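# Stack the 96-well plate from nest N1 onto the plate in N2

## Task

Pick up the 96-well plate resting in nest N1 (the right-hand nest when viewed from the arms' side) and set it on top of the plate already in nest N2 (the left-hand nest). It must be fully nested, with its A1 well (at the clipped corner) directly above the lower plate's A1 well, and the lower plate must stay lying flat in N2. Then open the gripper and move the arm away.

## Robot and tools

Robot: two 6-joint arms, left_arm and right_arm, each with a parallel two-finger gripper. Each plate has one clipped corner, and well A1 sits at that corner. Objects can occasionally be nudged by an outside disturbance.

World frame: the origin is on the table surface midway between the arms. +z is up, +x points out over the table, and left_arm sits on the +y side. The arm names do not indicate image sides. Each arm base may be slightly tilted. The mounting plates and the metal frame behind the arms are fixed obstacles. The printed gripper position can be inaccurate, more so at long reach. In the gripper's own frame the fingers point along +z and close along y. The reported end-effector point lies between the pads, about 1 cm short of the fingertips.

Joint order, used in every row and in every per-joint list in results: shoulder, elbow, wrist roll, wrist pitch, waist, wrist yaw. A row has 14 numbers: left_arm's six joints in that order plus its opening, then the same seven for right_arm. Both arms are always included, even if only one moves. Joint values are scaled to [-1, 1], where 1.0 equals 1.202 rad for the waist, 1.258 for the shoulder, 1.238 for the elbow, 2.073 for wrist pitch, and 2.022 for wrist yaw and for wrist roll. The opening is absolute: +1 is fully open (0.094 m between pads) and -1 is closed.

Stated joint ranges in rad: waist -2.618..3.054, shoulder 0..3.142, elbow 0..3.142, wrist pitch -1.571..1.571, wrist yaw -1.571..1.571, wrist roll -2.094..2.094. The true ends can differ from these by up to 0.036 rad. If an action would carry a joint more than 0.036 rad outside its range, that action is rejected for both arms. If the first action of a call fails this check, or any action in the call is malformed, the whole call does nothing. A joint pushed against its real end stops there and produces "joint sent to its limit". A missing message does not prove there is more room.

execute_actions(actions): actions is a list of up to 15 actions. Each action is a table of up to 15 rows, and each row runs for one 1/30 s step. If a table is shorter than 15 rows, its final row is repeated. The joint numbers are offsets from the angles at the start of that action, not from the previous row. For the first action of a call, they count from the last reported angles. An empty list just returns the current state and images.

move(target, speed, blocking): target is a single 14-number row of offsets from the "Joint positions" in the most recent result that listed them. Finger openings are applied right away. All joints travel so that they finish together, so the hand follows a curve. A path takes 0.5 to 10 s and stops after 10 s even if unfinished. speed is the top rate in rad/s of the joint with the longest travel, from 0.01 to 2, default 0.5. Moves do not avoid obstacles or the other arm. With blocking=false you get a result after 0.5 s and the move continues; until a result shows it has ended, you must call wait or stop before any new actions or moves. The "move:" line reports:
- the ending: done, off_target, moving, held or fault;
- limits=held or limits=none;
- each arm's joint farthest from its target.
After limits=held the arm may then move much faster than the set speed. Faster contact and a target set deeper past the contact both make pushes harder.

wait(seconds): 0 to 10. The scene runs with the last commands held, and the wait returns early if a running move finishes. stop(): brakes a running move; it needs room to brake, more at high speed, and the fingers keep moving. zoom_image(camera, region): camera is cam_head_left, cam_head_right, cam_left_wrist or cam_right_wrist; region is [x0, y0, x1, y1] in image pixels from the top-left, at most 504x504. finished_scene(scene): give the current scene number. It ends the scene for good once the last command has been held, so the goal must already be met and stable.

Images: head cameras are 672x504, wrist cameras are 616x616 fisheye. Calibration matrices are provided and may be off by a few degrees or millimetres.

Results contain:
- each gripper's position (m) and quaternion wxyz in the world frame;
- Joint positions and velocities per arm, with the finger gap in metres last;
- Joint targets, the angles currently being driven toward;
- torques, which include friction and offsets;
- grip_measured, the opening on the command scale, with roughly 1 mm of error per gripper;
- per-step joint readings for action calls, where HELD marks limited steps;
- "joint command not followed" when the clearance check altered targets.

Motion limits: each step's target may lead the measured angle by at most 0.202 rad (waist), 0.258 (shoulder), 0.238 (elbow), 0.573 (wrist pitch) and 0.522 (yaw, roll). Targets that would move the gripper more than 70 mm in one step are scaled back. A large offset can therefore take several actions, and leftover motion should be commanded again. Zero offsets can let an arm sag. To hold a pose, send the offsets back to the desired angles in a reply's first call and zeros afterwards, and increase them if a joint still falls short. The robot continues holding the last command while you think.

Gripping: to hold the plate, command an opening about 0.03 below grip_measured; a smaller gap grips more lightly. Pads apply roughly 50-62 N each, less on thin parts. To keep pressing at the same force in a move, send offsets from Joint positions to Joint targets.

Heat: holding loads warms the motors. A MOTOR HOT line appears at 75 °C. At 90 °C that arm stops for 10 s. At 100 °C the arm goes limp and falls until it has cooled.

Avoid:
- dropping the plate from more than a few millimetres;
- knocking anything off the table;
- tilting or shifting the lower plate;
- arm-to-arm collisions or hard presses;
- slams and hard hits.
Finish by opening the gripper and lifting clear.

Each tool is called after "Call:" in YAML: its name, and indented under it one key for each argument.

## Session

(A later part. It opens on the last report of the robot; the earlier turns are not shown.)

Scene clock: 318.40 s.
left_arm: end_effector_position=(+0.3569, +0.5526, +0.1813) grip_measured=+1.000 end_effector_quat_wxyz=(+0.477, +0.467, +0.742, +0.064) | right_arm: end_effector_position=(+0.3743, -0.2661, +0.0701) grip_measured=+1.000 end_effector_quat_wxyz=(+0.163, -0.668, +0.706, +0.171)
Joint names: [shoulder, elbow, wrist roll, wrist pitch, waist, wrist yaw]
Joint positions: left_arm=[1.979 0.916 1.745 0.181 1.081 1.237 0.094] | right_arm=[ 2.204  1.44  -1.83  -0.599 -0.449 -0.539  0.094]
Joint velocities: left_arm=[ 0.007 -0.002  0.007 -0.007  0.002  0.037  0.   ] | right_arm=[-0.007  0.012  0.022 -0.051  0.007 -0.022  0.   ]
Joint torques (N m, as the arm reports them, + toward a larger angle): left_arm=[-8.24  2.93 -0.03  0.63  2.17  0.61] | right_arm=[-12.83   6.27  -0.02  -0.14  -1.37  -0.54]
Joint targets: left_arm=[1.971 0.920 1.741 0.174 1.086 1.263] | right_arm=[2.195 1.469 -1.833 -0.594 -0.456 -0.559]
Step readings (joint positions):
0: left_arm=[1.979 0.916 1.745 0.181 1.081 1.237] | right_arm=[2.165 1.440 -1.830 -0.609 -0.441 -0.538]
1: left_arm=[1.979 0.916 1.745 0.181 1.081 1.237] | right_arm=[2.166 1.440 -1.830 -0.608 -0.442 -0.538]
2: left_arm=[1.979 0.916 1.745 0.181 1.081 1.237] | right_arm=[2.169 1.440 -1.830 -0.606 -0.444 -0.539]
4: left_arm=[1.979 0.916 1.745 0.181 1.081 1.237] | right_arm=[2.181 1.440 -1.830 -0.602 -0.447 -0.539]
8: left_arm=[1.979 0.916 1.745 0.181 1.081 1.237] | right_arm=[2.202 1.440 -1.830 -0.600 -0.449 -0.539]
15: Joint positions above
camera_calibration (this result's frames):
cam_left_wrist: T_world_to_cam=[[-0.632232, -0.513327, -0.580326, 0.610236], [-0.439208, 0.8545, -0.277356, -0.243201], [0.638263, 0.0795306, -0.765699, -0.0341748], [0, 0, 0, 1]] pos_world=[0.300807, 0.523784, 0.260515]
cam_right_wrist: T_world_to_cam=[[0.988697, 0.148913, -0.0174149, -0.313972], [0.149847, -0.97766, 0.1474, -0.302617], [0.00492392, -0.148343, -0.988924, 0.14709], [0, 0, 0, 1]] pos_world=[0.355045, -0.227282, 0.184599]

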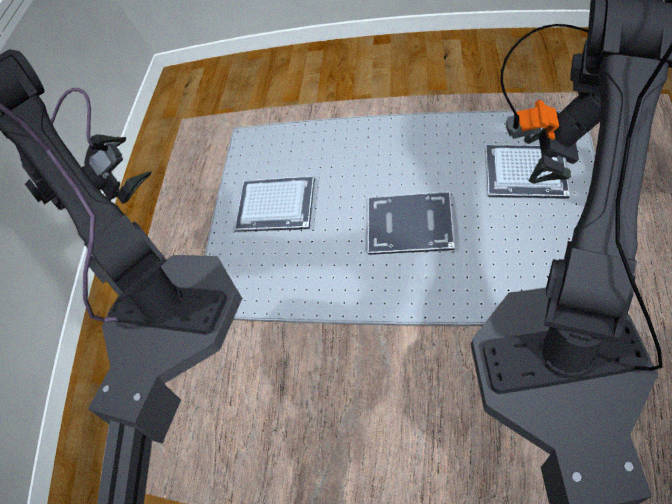

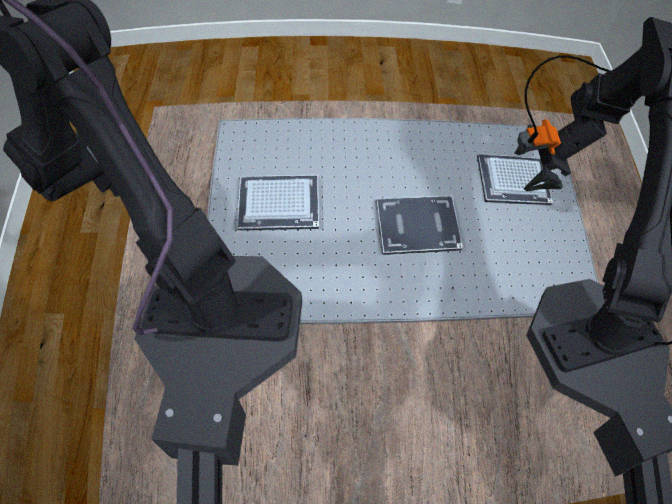

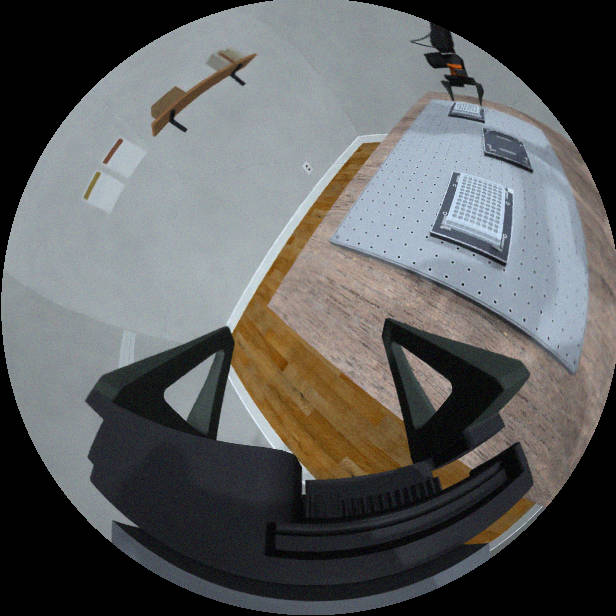

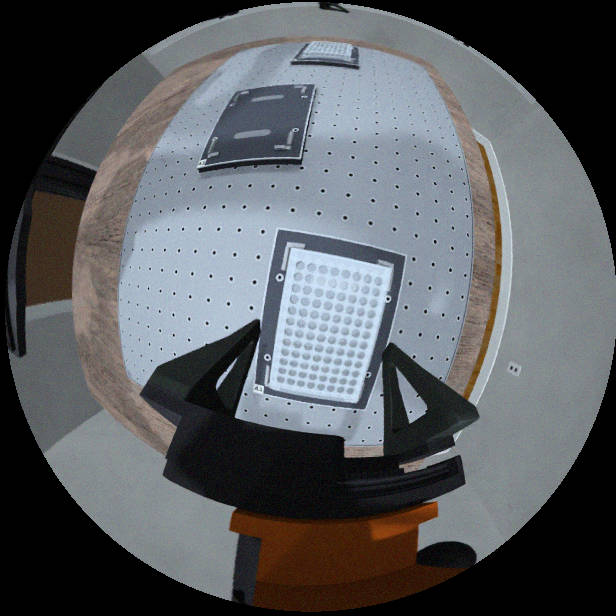

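Call:
move:
  target: [-0.0064,0.0032,-0.002,-0.0034,0.0042,0.0128,1,0.0355,0.024,-0.002,0.0386,-0.006,-0.010,1]
  speed: 0.1

Scene clock: 329.90 s.
left_arm: end_effector_position=(+0.3569, +0.5526, +0.1813) grip_measured=+1.000 end_effector_quat_wxyz=(+0.477, +0.467, +0.742, +0.064) | right_arm: end_effector_position=(+0.3771, -0.2689, +0.0514) grip_measured=+1.000 end_effector_quat_wxyz=(+0.169, -0.671, +0.704, +0.159)
Joint names: [shoulder, elbow, wrist roll, wrist pitch, waist, wrist yaw]
Joint positions: left_arm=[1.979 0.916 1.745 0.181 1.081 1.237 0.094] | right_arm=[ 2.251  1.44  -1.83  -0.524 -0.449 -0.537  0.094]
Joint velocities: left_arm=[-0.002  0.022  0.095  0.037  0.002  0.022  0.   ] | right_arm=[-0.002  0.002  0.022  0.037  0.002  0.037  0.   ]
Joint torques (N m, as the arm reports them, + toward a larger angle): left_arm=[-8.25  2.94 -0.03  0.63  2.17  0.6 ] | right_arm=[-12.43   6.04  -0.02  -0.05  -1.38  -0.57]
Joint targets: left_arm=[1.971 0.920 1.741 0.174 1.086 1.263] | right_arm=[2.248 1.469 -1.834 -0.519 -0.456 -0.560]
move: off_target (left_arm, right_arm); limits=none; left_arm: farthest joint: the wrist yaw, 0.025 radians from its target (0.025 radians at the start); right_arm: farthest joint: the elbow, 0.030 radians from its target (0.030 radians at the start)
camera_calibration (this result's frames):
cam_left_wrist: T_world_to_cam=[[-0.632232, -0.513327, -0.580326, 0.610236], [-0.439208, 0.8545, -0.277356, -0.243201], [0.638263, 0.0795306, -0.765699, -0.0341748], [0, 0, 0, 1]] pos_world=[0.300807, 0.523784, 0.260515]
cam_right_wrist: T_world_to_cam=[[0.988456, 0.151364, 0.00661426, -0.317164], [0.148355, -0.97582, 0.160519, -0.302571], [0.0307511, -0.157685, -0.987011, 0.115777], [0, 0, 0, 1]] pos_world=[0.35483, -0.228992, 0.164939]

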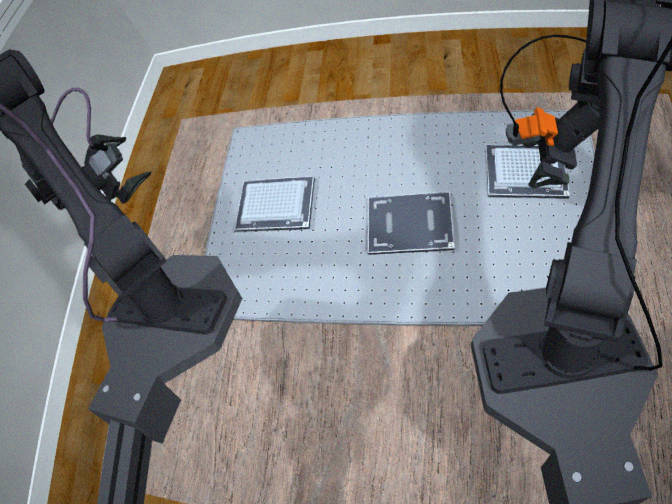

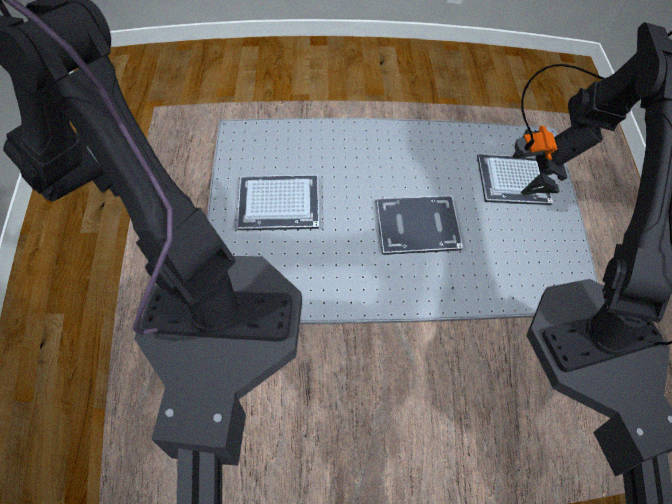

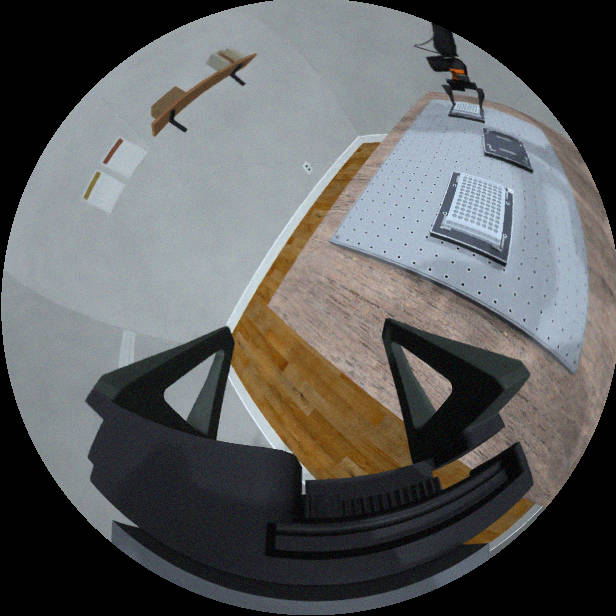

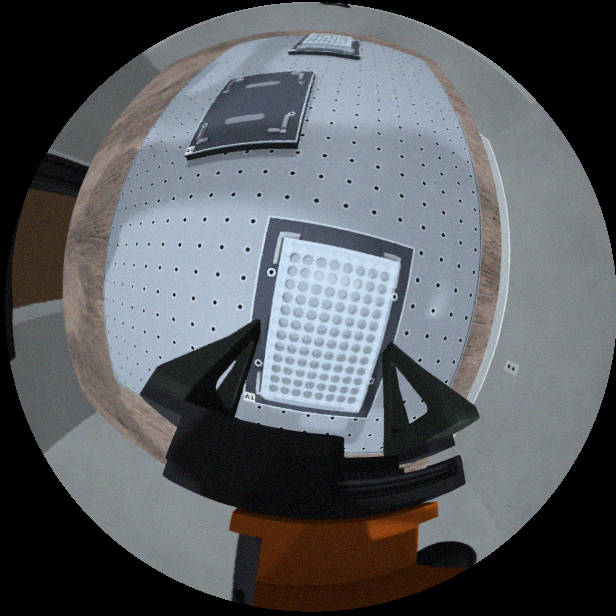

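Call:
zoom_image:
  camera: "cam_right_wrist"
  region: [235, 290, 415, 420]

Call:
zoom_image:
  camera: "cam_right_wrist"
  region: [240, 360, 320, 420]

Call:
zoom_image:
  camera: "cam_right_wrist"
  region: [255, 215, 425, 300]

Region (235, 290, 415, 420) of cam_right_wrist's 616x616 image, scaled by 2.800, with more detail than that image has.

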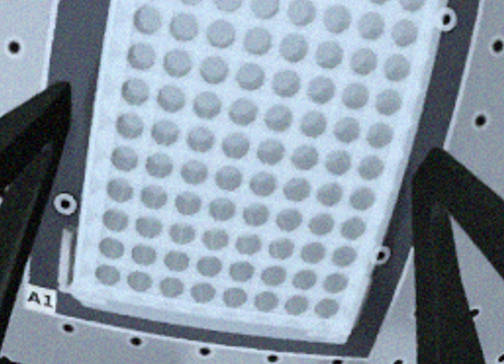

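Region (240, 360, 320, 420) of cam_right_wrist's 616x616 image, scaled by 6.300, with more detail than that image has; it fills the top 378 rows of this view, and the rest is white.

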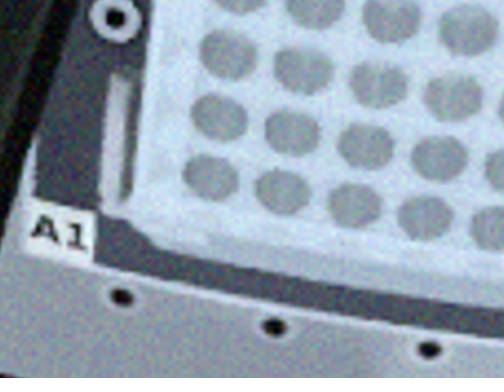

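Region (255, 215, 425, 300) of cam_right_wrist's 616x616 image, scaled by 2.965, with more detail than that image has.

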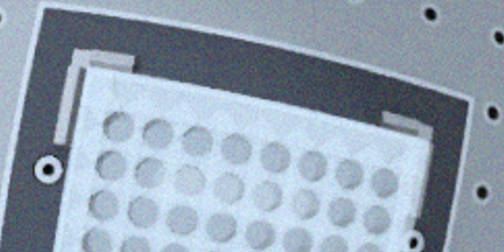

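Call:
zoom_image:
  camera: "cam_right_wrist"
  region: [310, 365, 390, 425]

Region (310, 365, 390, 425) of cam_right_wrist's 616x616 image, scaled by 6.300, with more detail than that image has; it fills the top 378 rows of this view, and the rest is white.

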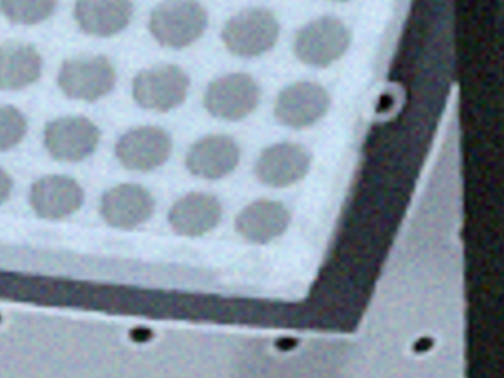

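Call:
execute_actions:
  actions:
    - [[-0.0064,0.0032,-0.002,-0.0034,0.0042,0.0128,1,0.0103,0.024,-0.002,0.0055,-0.006,-0.011,1],[-0.0064,0.0032,-0.002,-0.0034,0.0042,0.0128,1,0.0103,0.024,-0.002,0.0055,-0.006,-0.011,1],[-0.0064,0.0032,-0.002,-0.0034,0.0042,0.0128,1,0.0103,0.024,-0.002,0.0055,-0.006,-0.011,1],[-0.0064,0.0032,-0.002,-0.0034,0.0042,0.0128,1,0.0024,0.024,-0.002,0.0055,-0.006,-0.011,0.9],[-0.0064,0.0032,-0.002,-0.0034,0.0042,0.0128,1,0.0024,0.024,-0.002,0.0055,-0.006,-0.011,0.85],[-0.0064,0.0032,-0.002,-0.0034,0.0042,0.0128,1,0.0024,0.024,-0.002,0.0055,-0.006,-0.011,0.8]]

Scene clock: 357.00 s.
left_arm: end_effector_position=(+0.3569, +0.5526, +0.1814) grip_measured=+1.000 end_effector_quat_wxyz=(+0.477, +0.467, +0.742, +0.064) | right_arm: end_effector_position=(+0.3774, -0.2689, +0.0477) grip_measured=+0.802 end_effector_quat_wxyz=(+0.171, -0.672, +0.703, +0.158)
Joint names: [shoulder, elbow, wrist roll, wrist pitch, waist, wrist yaw]
Joint positions: left_arm=[1.979 0.916 1.745 0.181 1.081 1.238 0.094] | right_arm=[ 2.261  1.44  -1.83  -0.511 -0.449 -0.539  0.085]
Joint velocities: left_arm=[-0.017  0.022 -0.051 -0.007 -0.002 -0.037  0.   ] | right_arm=[-0.022  0.002  0.007 -0.007 -0.002 -0.007 -0.   ]
Joint torques (N m, as the arm reports them, + toward a larger angle): left_arm=[-8.25  2.93 -0.03  0.63  2.17  0.61] | right_arm=[-12.88   6.16  -0.02  -0.13  -1.46  -0.53]
Joint targets: left_arm=[1.971 0.920 1.741 0.174 1.086 1.264] | right_arm=[2.254 1.469 -1.834 -0.513 -0.456 -0.559]
Step readings (joint positions):
0: left_arm=[1.979 0.916 1.745 0.181 1.081 1.237] | right_arm=[2.251 1.440 -1.830 -0.524 -0.449 -0.537]
1: left_arm=[1.979 0.916 1.745 0.181 1.081 1.237] | right_arm=[2.252 1.440 -1.830 -0.523 -0.449 -0.538]
2: left_arm=[1.979 0.916 1.745 0.181 1.081 1.237] | right_arm=[2.254 1.440 -1.830 -0.521 -0.449 -0.538]
4: left_arm=[1.979 0.916 1.745 0.181 1.081 1.237] | right_arm=[2.259 1.440 -1.830 -0.519 -0.449 -0.538]
8: left_arm=[1.979 0.916 1.745 0.181 1.081 1.238] | right_arm=[2.261 1.440 -1.830 -0.511 -0.449 -0.539]
15: Joint positions above
camera_calibration (this result's frames):
cam_left_wrist: T_world_to_cam=[[-0.632164, -0.513359, -0.580372, 0.610253], [-0.438999, 0.854506, -0.277666, -0.243165], [0.638474, 0.0792523, -0.765552, -0.0340908], [0, 0, 0, 1]] pos_world=[0.300797, 0.523767, 0.260557]
cam_right_wrist: T_world_to_cam=[[0.988356, 0.151746, 0.0112022, -0.317432], [0.148027, -0.975947, 0.160049, -0.301911], [0.0352195, -0.156527, -0.987046, 0.110783], [0, 0, 0, 1]] pos_world=[0.354525, -0.229139, 0.161224]

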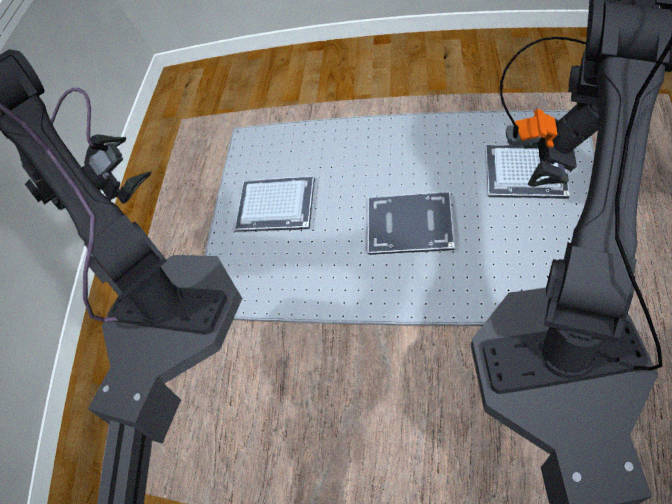

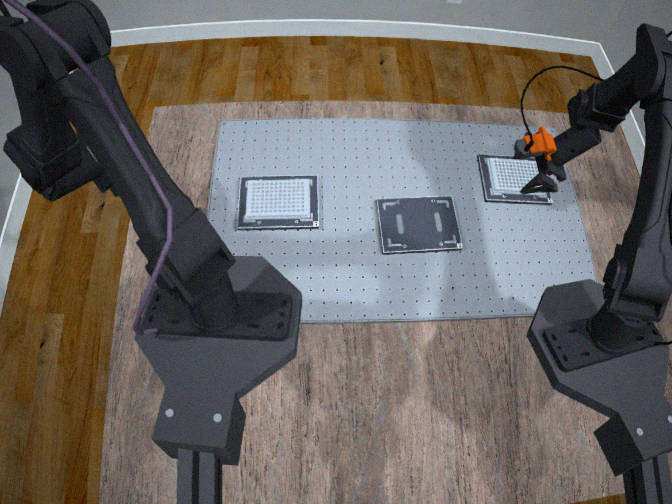

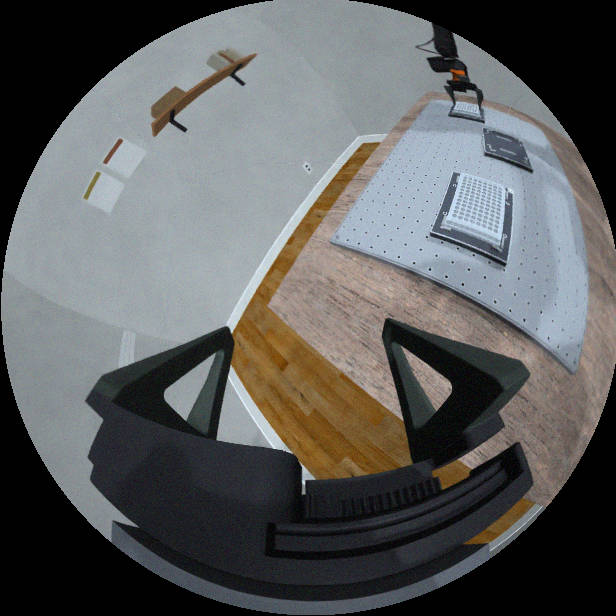

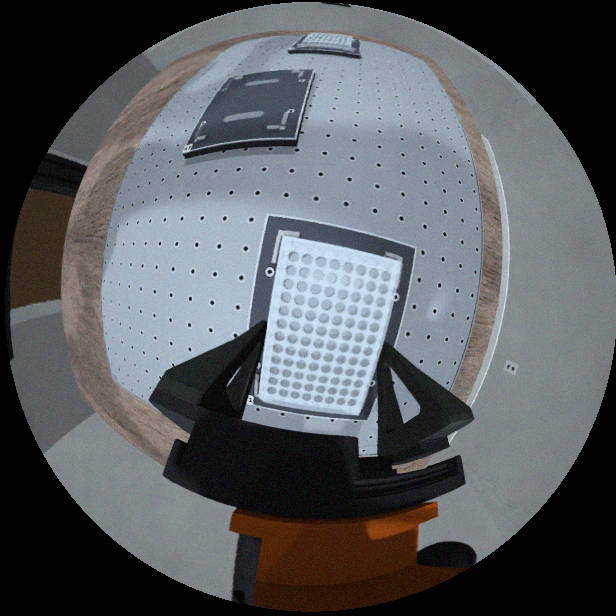

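Call:
execute_actions:
  actions:
    - [[-0.0064,0.0032,-0.002,-0.0034,0.0042,0.0128,1,-0.024,0.024,-0.002,-0.003,-0.006,-0.010,0.82]]

Scene clock: 363.77 s.
left_arm: end_effector_position=(+0.3569, +0.5526, +0.1814) grip_measured=+1.000 end_effector_quat_wxyz=(+0.477, +0.467, +0.742, +0.064) | right_arm: end_effector_position=(+0.3774, -0.2689, +0.0477) grip_measured=+0.818 end_effector_quat_wxyz=(+0.171, -0.672, +0.703, +0.158)
Joint names: [shoulder, elbow, wrist roll, wrist pitch, waist, wrist yaw]
Joint positions: left_arm=[1.979 0.916 1.745 0.181 1.081 1.238 0.094] | right_arm=[ 2.261  1.44  -1.831 -0.511 -0.449 -0.539  0.085]
Joint velocities: left_arm=[ 0.032 -0.012  0.007 -0.007 -0.002  0.007  0.   ] | right_arm=[ 0.007 -0.022 -0.037 -0.037  0.002  0.022  0.   ]
Joint torques (N m, as the arm reports them, + toward a larger angle): left_arm=[-8.24  2.93 -0.03  0.63  2.17  0.61] | right_arm=[-15.08   6.    -0.03  -0.15  -1.38  -0.54]
Joint targets: left_arm=[1.971 0.920 1.741 0.174 1.086 1.264] | right_arm=[2.230 1.469 -1.835 -0.517 -0.456 -0.560]
Step readings (joint positions):
0: left_arm=[1.979 0.916 1.745 0.181 1.081 1.238] | right_arm=[2.261 1.440 -1.830 -0.511 -0.449 -0.539]
1: left_arm=[1.979 0.916 1.745 0.181 1.081 1.238] | right_arm=[2.261 1.440 -1.831 -0.511 -0.449 -0.539]
2: left_arm=[1.979 0.916 1.745 0.181 1.081 1.238] | right_arm=[2.261 1.440 -1.831 -0.511 -0.449 -0.539]
4: left_arm=[1.979 0.916 1.745 0.181 1.081 1.238] | right_arm=[2.261 1.440 -1.831 -0.511 -0.449 -0.539]
8: left_arm=[1.979 0.916 1.745 0.181 1.081 1.238] | right_arm=[2.261 1.440 -1.831 -0.511 -0.449 -0.539]
15: Joint positions above
camera_calibration (this result's frames):
cam_left_wrist: T_world_to_cam=[[-0.632164, -0.513359, -0.580372, 0.610253], [-0.438999, 0.854506, -0.277666, -0.243165], [0.638474, 0.0792523, -0.765552, -0.0340908], [0, 0, 0, 1]] pos_world=[0.300797, 0.523767, 0.260557]
cam_right_wrist: T_world_to_cam=[[0.988302, 0.152082, 0.0113708, -0.31733], [0.148331, -0.975895, 0.160085, -0.302013], [0.0354427, -0.156525, -0.987038, 0.110699], [0, 0, 0, 1]] pos_world=[0.354492, -0.229146, 0.16122]

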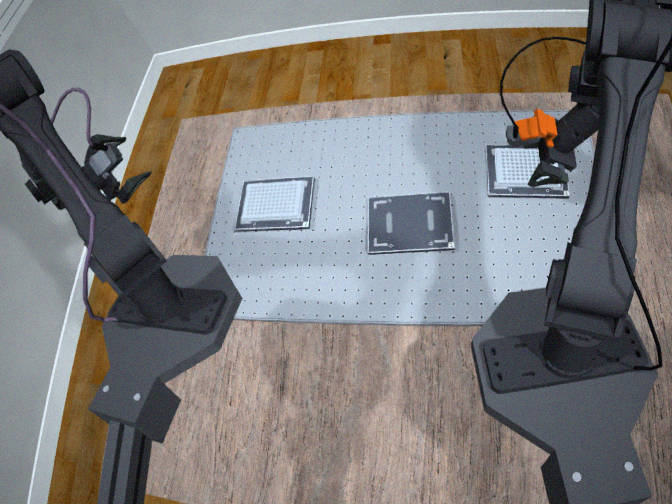

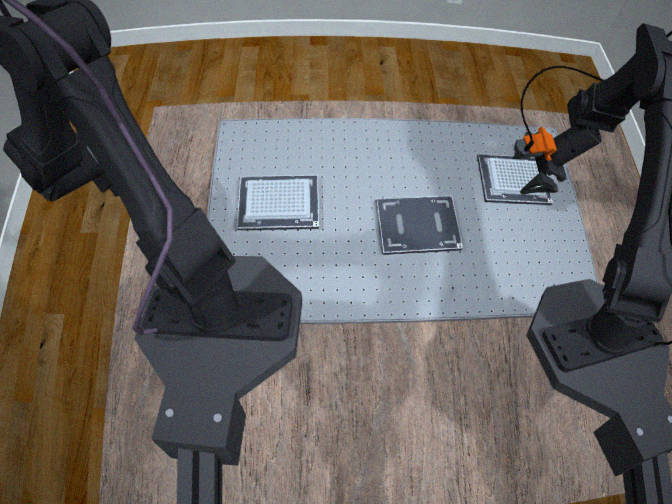

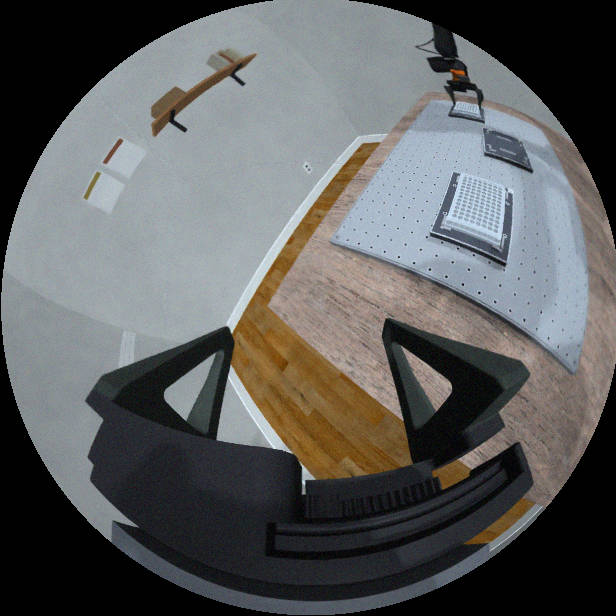

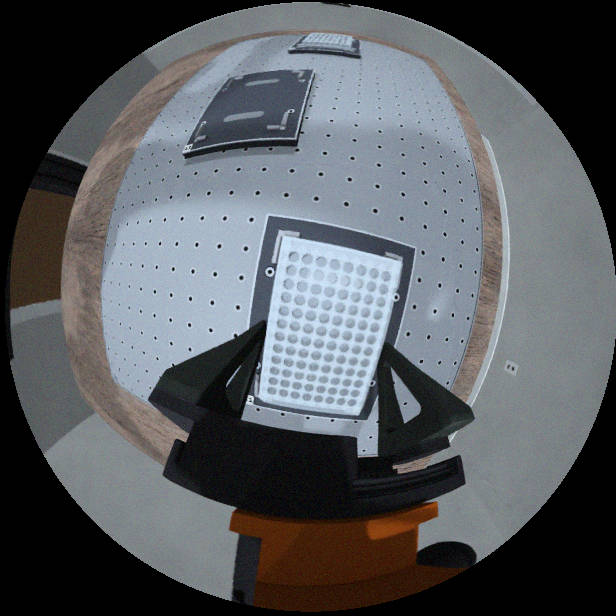

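Call:
execute_actions:
  actions:
    - [[-0.0064,0.0032,-0.002,-0.0034,0.0042,0.0128,1,-0.033,0.024,-0.002,-0.003,-0.006,-0.010,0.82],[-0.0064,0.0032,-0.002,-0.0034,0.0042,0.0128,1,-0.033,0.024,-0.002,-0.003,-0.006,-0.010,0.82],[-0.0064,0.0032,-0.002,-0.0034,0.0042,0.0128,1,-0.033,0.024,-0.002,-0.003,-0.006,-0.010,0.82],[-0.0064,0.0032,-0.002,-0.0034,0.0042,0.0128,1,-0.024,0.024,-0.002,-0.003,-0.006,-0.010,0.82]]

Scene clock: 373.17 s.
left_arm: end_effector_position=(+0.3569, +0.5526, +0.1814) grip_measured=+1.000 end_effector_quat_wxyz=(+0.477, +0.467, +0.742, +0.064) | right_arm: end_effector_position=(+0.3794, -0.2692, +0.0504) grip_measured=+0.818 end_effector_quat_wxyz=(+0.172, -0.673, +0.703, +0.155)
Joint names: [shoulder, elbow, wrist roll, wrist pitch, waist, wrist yaw]
Joint positions: left_arm=[1.979 0.916 1.745 0.181 1.081 1.238 0.094] | right_arm=[ 2.253  1.44  -1.831 -0.512 -0.449 -0.539  0.085]
Joint velocities: left_arm=[ 0.007  0.002  0.037 -0.022 -0.012 -0.11   0.   ] | right_arm=[-0.002  0.002 -0.007  0.007 -0.002  0.037 -0.   ]
Joint torques (N m, as the arm reports them, + toward a larger angle): left_arm=[-8.24  2.93 -0.03  0.63  2.17  0.61] | right_arm=[-14.54   6.07  -0.02  -0.14  -1.44  -0.54]
Joint targets: left_arm=[1.971 0.920 1.741 0.174 1.086 1.264] | right_arm=[2.230 1.469 -1.834 -0.517 -0.456 -0.560]
Step readings (joint positions):
0: left_arm=[1.979 0.916 1.745 0.181 1.081 1.238] | right_arm=[2.261 1.440 -1.831 -0.511 -0.449 -0.539]
1: left_arm=[1.979 0.916 1.745 0.181 1.081 1.238] | right_arm=[2.260 1.440 -1.831 -0.511 -0.449 -0.539]
2: left_arm=[1.979 0.916 1.745 0.181 1.081 1.238] | right_arm=[2.258 1.440 -1.831 -0.511 -0.449 -0.539]
4: left_arm=[1.979 0.916 1.745 0.181 1.081 1.238] | right_arm=[2.254 1.440 -1.831 -0.511 -0.449 -0.539]
8: left_arm=[1.979 0.916 1.745 0.181 1.081 1.238] | right_arm=[2.253 1.440 -1.831 -0.512 -0.449 -0.539]
15: Joint positions above
camera_calibration (this result's frames):
cam_left_wrist: T_world_to_cam=[[-0.632164, -0.513359, -0.580372, 0.610253], [-0.438999, 0.854506, -0.277666, -0.243165], [0.638474, 0.0792523, -0.765552, -0.0340908], [0, 0, 0, 1]] pos_world=[0.300797, 0.523767, 0.260557]
cam_right_wrist: T_world_to_cam=[[0.988122, 0.152662, 0.0176087, -0.319396], [0.147813, -0.975516, 0.162847, -0.30291], [0.0420382, -0.158309, -0.986494, 0.110246], [0, 0, 0, 1]] pos_world=[0.355742, -0.229281, 0.163709]

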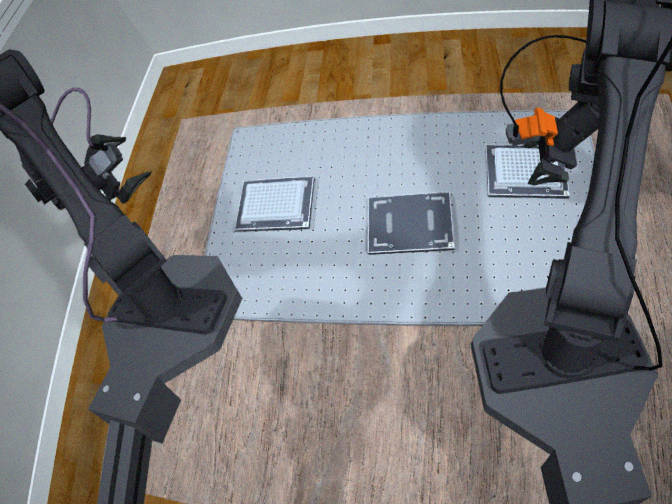

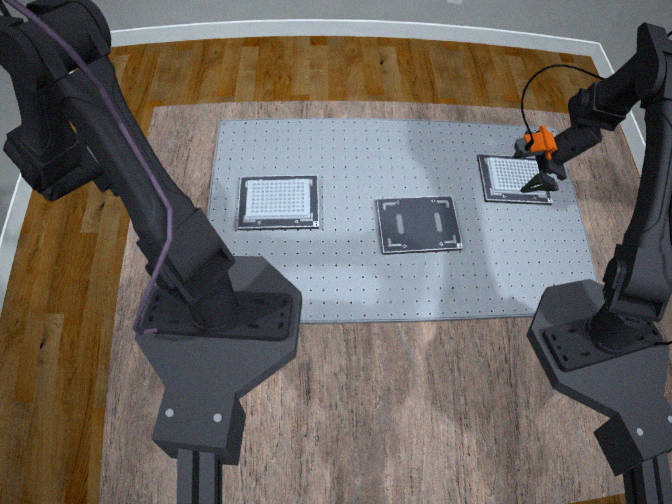

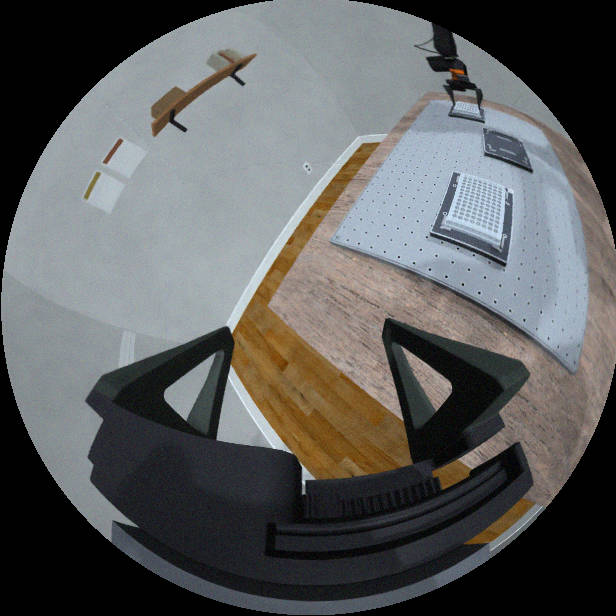

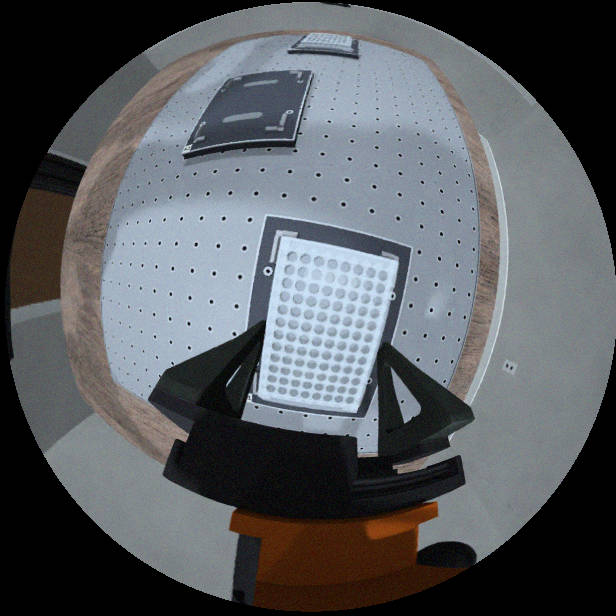

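Call:
execute_actions:
  actions:
    - [[-0.0064,0.0032,-0.002,-0.0034,0.0042,0.0128,1,0.0103,0.024,-0.002,-0.012,-0.006,-0.010,0.82],[-0.0064,0.0032,-0.002,-0.0034,0.0042,0.0128,1,0.0103,0.024,-0.002,-0.012,-0.006,-0.010,0.82],[-0.0064,0.0032,-0.002,-0.0034,0.0042,0.0128,1,-0.006,0.024,-0.002,-0.012,-0.006,-0.010,0.82]]

Scene clock: 383.13 s.
left_arm: end_effector_position=(+0.3569, +0.5525, +0.1814) grip_measured=+1.000 end_effector_quat_wxyz=(+0.478, +0.466, +0.742, +0.064) | right_arm: end_effector_position=(+0.3769, -0.2686, +0.0489) grip_measured=+0.818 end_effector_quat_wxyz=(+0.170, -0.671, +0.703, +0.159)
Joint names: [shoulder, elbow, wrist roll, wrist pitch, waist, wrist yaw]
Joint positions: left_arm=[1.979 0.916 1.745 0.181 1.081 1.238 0.094] | right_arm=[ 2.257  1.44  -1.831 -0.517 -0.449 -0.539  0.085]
Joint velocities: left_arm=[-0.012 -0.017 -0.007  0.022 -0.002 -0.037  0.   ] | right_arm=[ 0.022 -0.007  0.022 -0.037 -0.007  0.066 -0.   ]
Joint torques (N m, as the arm reports them, + toward a larger angle): left_arm=[-8.24  2.93 -0.03  0.63  2.17  0.61] | right_arm=[-13.18   6.09  -0.03  -0.31  -1.32  -0.53]
Joint targets: left_arm=[1.971 0.920 1.741 0.174 1.086 1.264] | right_arm=[2.246 1.469 -1.835 -0.536 -0.456 -0.560]
Step readings (joint positions):
0: left_arm=[1.979 0.916 1.745 0.181 1.081 1.238] | right_arm=[2.253 1.440 -1.831 -0.512 -0.449 -0.539]
1: left_arm=[1.979 0.916 1.745 0.181 1.081 1.238] | right_arm=[2.254 1.440 -1.831 -0.512 -0.449 -0.539]
2: left_arm=[1.979 0.916 1.745 0.181 1.081 1.238] | right_arm=[2.256 1.440 -1.831 -0.512 -0.449 -0.539]
4: left_arm=[1.979 0.916 1.745 0.181 1.081 1.238] | right_arm=[2.257 1.440 -1.831 -0.515 -0.449 -0.539]
8: left_arm=[1.979 0.916 1.745 0.181 1.081 1.238] | right_arm=[2.257 1.440 -1.831 -0.517 -0.449 -0.539]
15: Joint positions above
camera_calibration (this result's frames):
cam_left_wrist: T_world_to_cam=[[-0.632096, -0.513391, -0.580417, 0.610271], [-0.43879, 0.854513, -0.277976, -0.24313], [0.638684, 0.078974, -0.765405, -0.0340067], [0, 0, 0, 1]] pos_world=[0.300786, 0.523751, 0.260598]
cam_right_wrist: T_world_to_cam=[[0.988377, 0.151796, 0.00825095, -0.316831], [0.148583, -0.976082, 0.158702, -0.301974], [0.032144, -0.155632, -0.987292, 0.113472], [0, 0, 0, 1]] pos_world=[0.35437, -0.228997, 0.162568]

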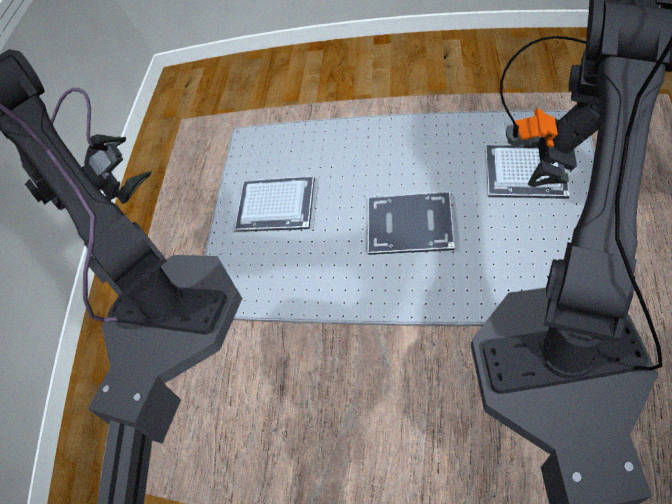

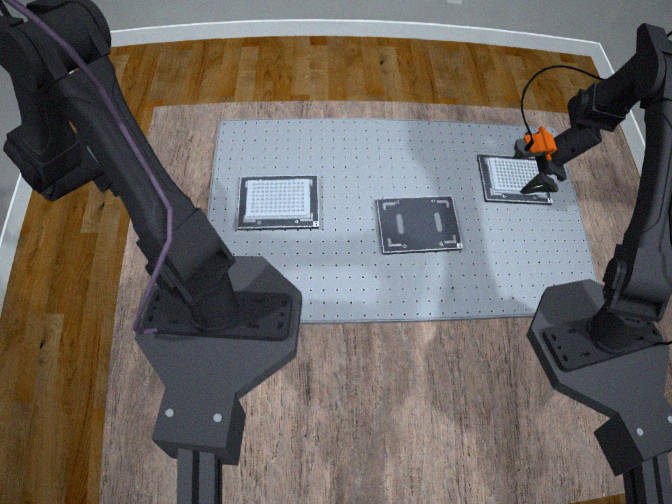

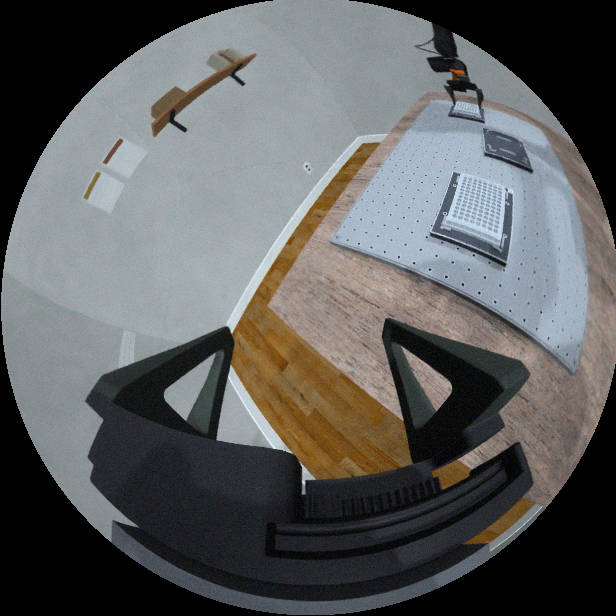

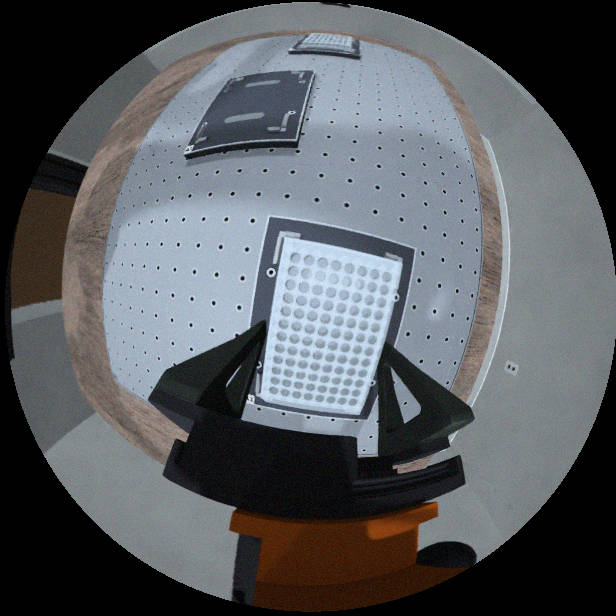

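Call:
execute_actions:
  actions:
    - [[-0.0064,0.0032,-0.002,-0.0034,0.0042,0.0128,1,-0.0087,0.0234,-0.002,-0.008,-0.0058,-0.0104,0.8],[-0.0064,0.0032,-0.002,-0.0034,0.0042,0.0128,1,-0.0087,0.0234,-0.002,-0.008,-0.0058,-0.0104,0.785],[-0.0064,0.0032,-0.002,-0.0034,0.0042,0.0128,1,-0.0087,0.0234,-0.002,-0.008,-0.0058,-0.0104,0.77],[-0.0064,0.0032,-0.002,-0.0034,0.0042,0.0128,1,-0.0087,0.0234,-0.002,-0.008,-0.0058,-0.0104,0.755],[-0.0064,0.0032,-0.002,-0.0034,0.0042,0.0128,1,-0.0087,0.0234,-0.002,-0.008,-0.0058,-0.0104,0.74],[-0.0064,0.0032,-0.002,-0.0034,0.0042,0.0128,1,-0.0087,0.0234,-0.002,-0.008,-0.0058,-0.0104,0.73],[-0.0064,0.0032,-0.002,-0.0034,0.0042,0.0128,1,-0.0087,0.0234,-0.002,-0.008,-0.0058,-0.0104,0.72],[-0.0064,0.0032,-0.002,-0.0034,0.0042,0.0128,1,-0.0087,0.0234,-0.002,-0.008,-0.0058,-0.0104,0.71],[-0.0064,0.0032,-0.002,-0.0034,0.0042,0.0128,1,-0.0087,0.0234,-0.002,-0.008,-0.0058,-0.0104,0.70],[-0.0064,0.0032,-0.002,-0.0034,0.0042,0.0128,1,-0.0087,0.0234,-0.002,-0.008,-0.0058,-0.0104,0.69],[-0.0064,0.0032,-0.002,-0.0034,0.0042,0.0128,1,-0.0087,0.0234,-0.002,-0.008,-0.0058,-0.0104,0.68],[-0.0064,0.0032,-0.002,-0.0034,0.0042,0.0128,1,-0.0087,0.0234,-0.002,-0.008,-0.0058,-0.0104,0.67]]

Scene clock: 393.83 s.
left_arm: end_effector_position=(+0.3569, +0.5525, +0.1814) grip_measured=+1.000 end_effector_quat_wxyz=(+0.478, +0.466, +0.742, +0.064) | right_arm: end_effector_position=(+0.3771, -0.2686, +0.0490) grip_measured=+0.689 end_effector_quat_wxyz=(+0.170, -0.672, +0.703, +0.159)
Joint names: [shoulder, elbow, wrist roll, wrist pitch, waist, wrist yaw]
Joint positions: left_arm=[1.979 0.916 1.745 0.181 1.081 1.238 0.094] | right_arm=[ 2.257  1.44  -1.831 -0.516 -0.449 -0.54   0.079]
Joint velocities: left_arm=[-0.017  0.007  0.066 -0.022 -0.007 -0.037  0.   ] | right_arm=[-0.007  0.002 -0.022 -0.037 -0.017 -0.051  0.   ]
Joint torques (N m, as the arm reports them, + toward a larger angle): left_arm=[-8.24  2.93 -0.03  0.63  2.17  0.61] | right_arm=[-13.34   5.94  -0.03  -0.24  -1.35  -0.54]
Joint targets: left_arm=[1.971 0.920 1.741 0.174 1.086 1.264] | right_arm=[2.247 1.469 -1.835 -0.534 -0.456 -0.561]
Step readings (joint positions):
0: left_arm=[1.979 0.916 1.745 0.181 1.081 1.238] | right_arm=[2.257 1.440 -1.831 -0.517 -0.449 -0.539]
1: left_arm=[1.979 0.916 1.745 0.181 1.081 1.238] | right_arm=[2.257 1.440 -1.831 -0.517 -0.449 -0.539]
2: left_arm=[1.979 0.916 1.745 0.181 1.081 1.238] | right_arm=[2.257 1.440 -1.831 -0.517 -0.449 -0.539]
4: left_arm=[1.979 0.916 1.745 0.181 1.081 1.238] | right_arm=[2.257 1.440 -1.831 -0.517 -0.449 -0.540]
8: left_arm=[1.979 0.916 1.745 0.181 1.081 1.238] | right_arm=[2.257 1.440 -1.831 -0.517 -0.449 -0.540]
15: Joint positions above
camera_calibration (this result's frames):
cam_left_wrist: T_world_to_cam=[[-0.632096, -0.513391, -0.580417, 0.610271], [-0.43879, 0.854513, -0.277976, -0.24313], [0.638684, 0.078974, -0.765405, -0.0340067], [0, 0, 0, 1]] pos_world=[0.300786, 0.523751, 0.260598]
cam_right_wrist: T_world_to_cam=[[0.988266, 0.152441, 0.00960029, -0.316894], [0.14902, -0.976065, 0.1584, -0.302088], [0.0335171, -0.155111, -0.987328, 0.11314], [0, 0, 0, 1]] pos_world=[0.3544, -0.229001, 0.162599]

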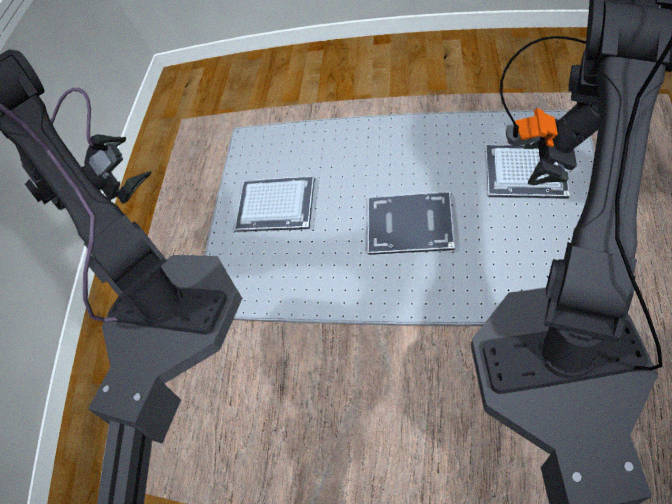

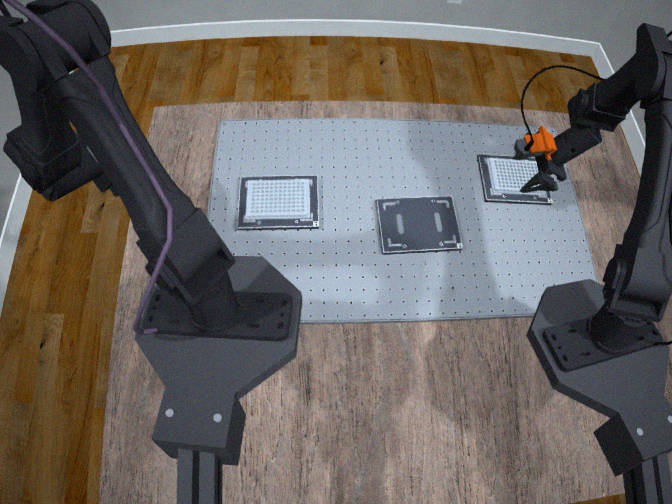

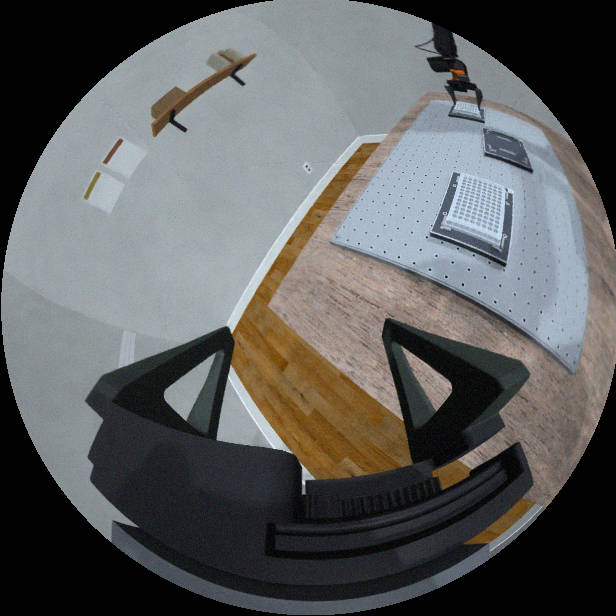

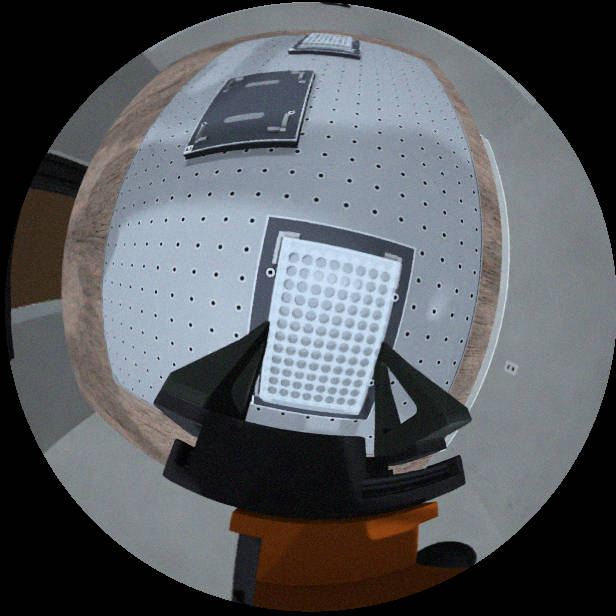

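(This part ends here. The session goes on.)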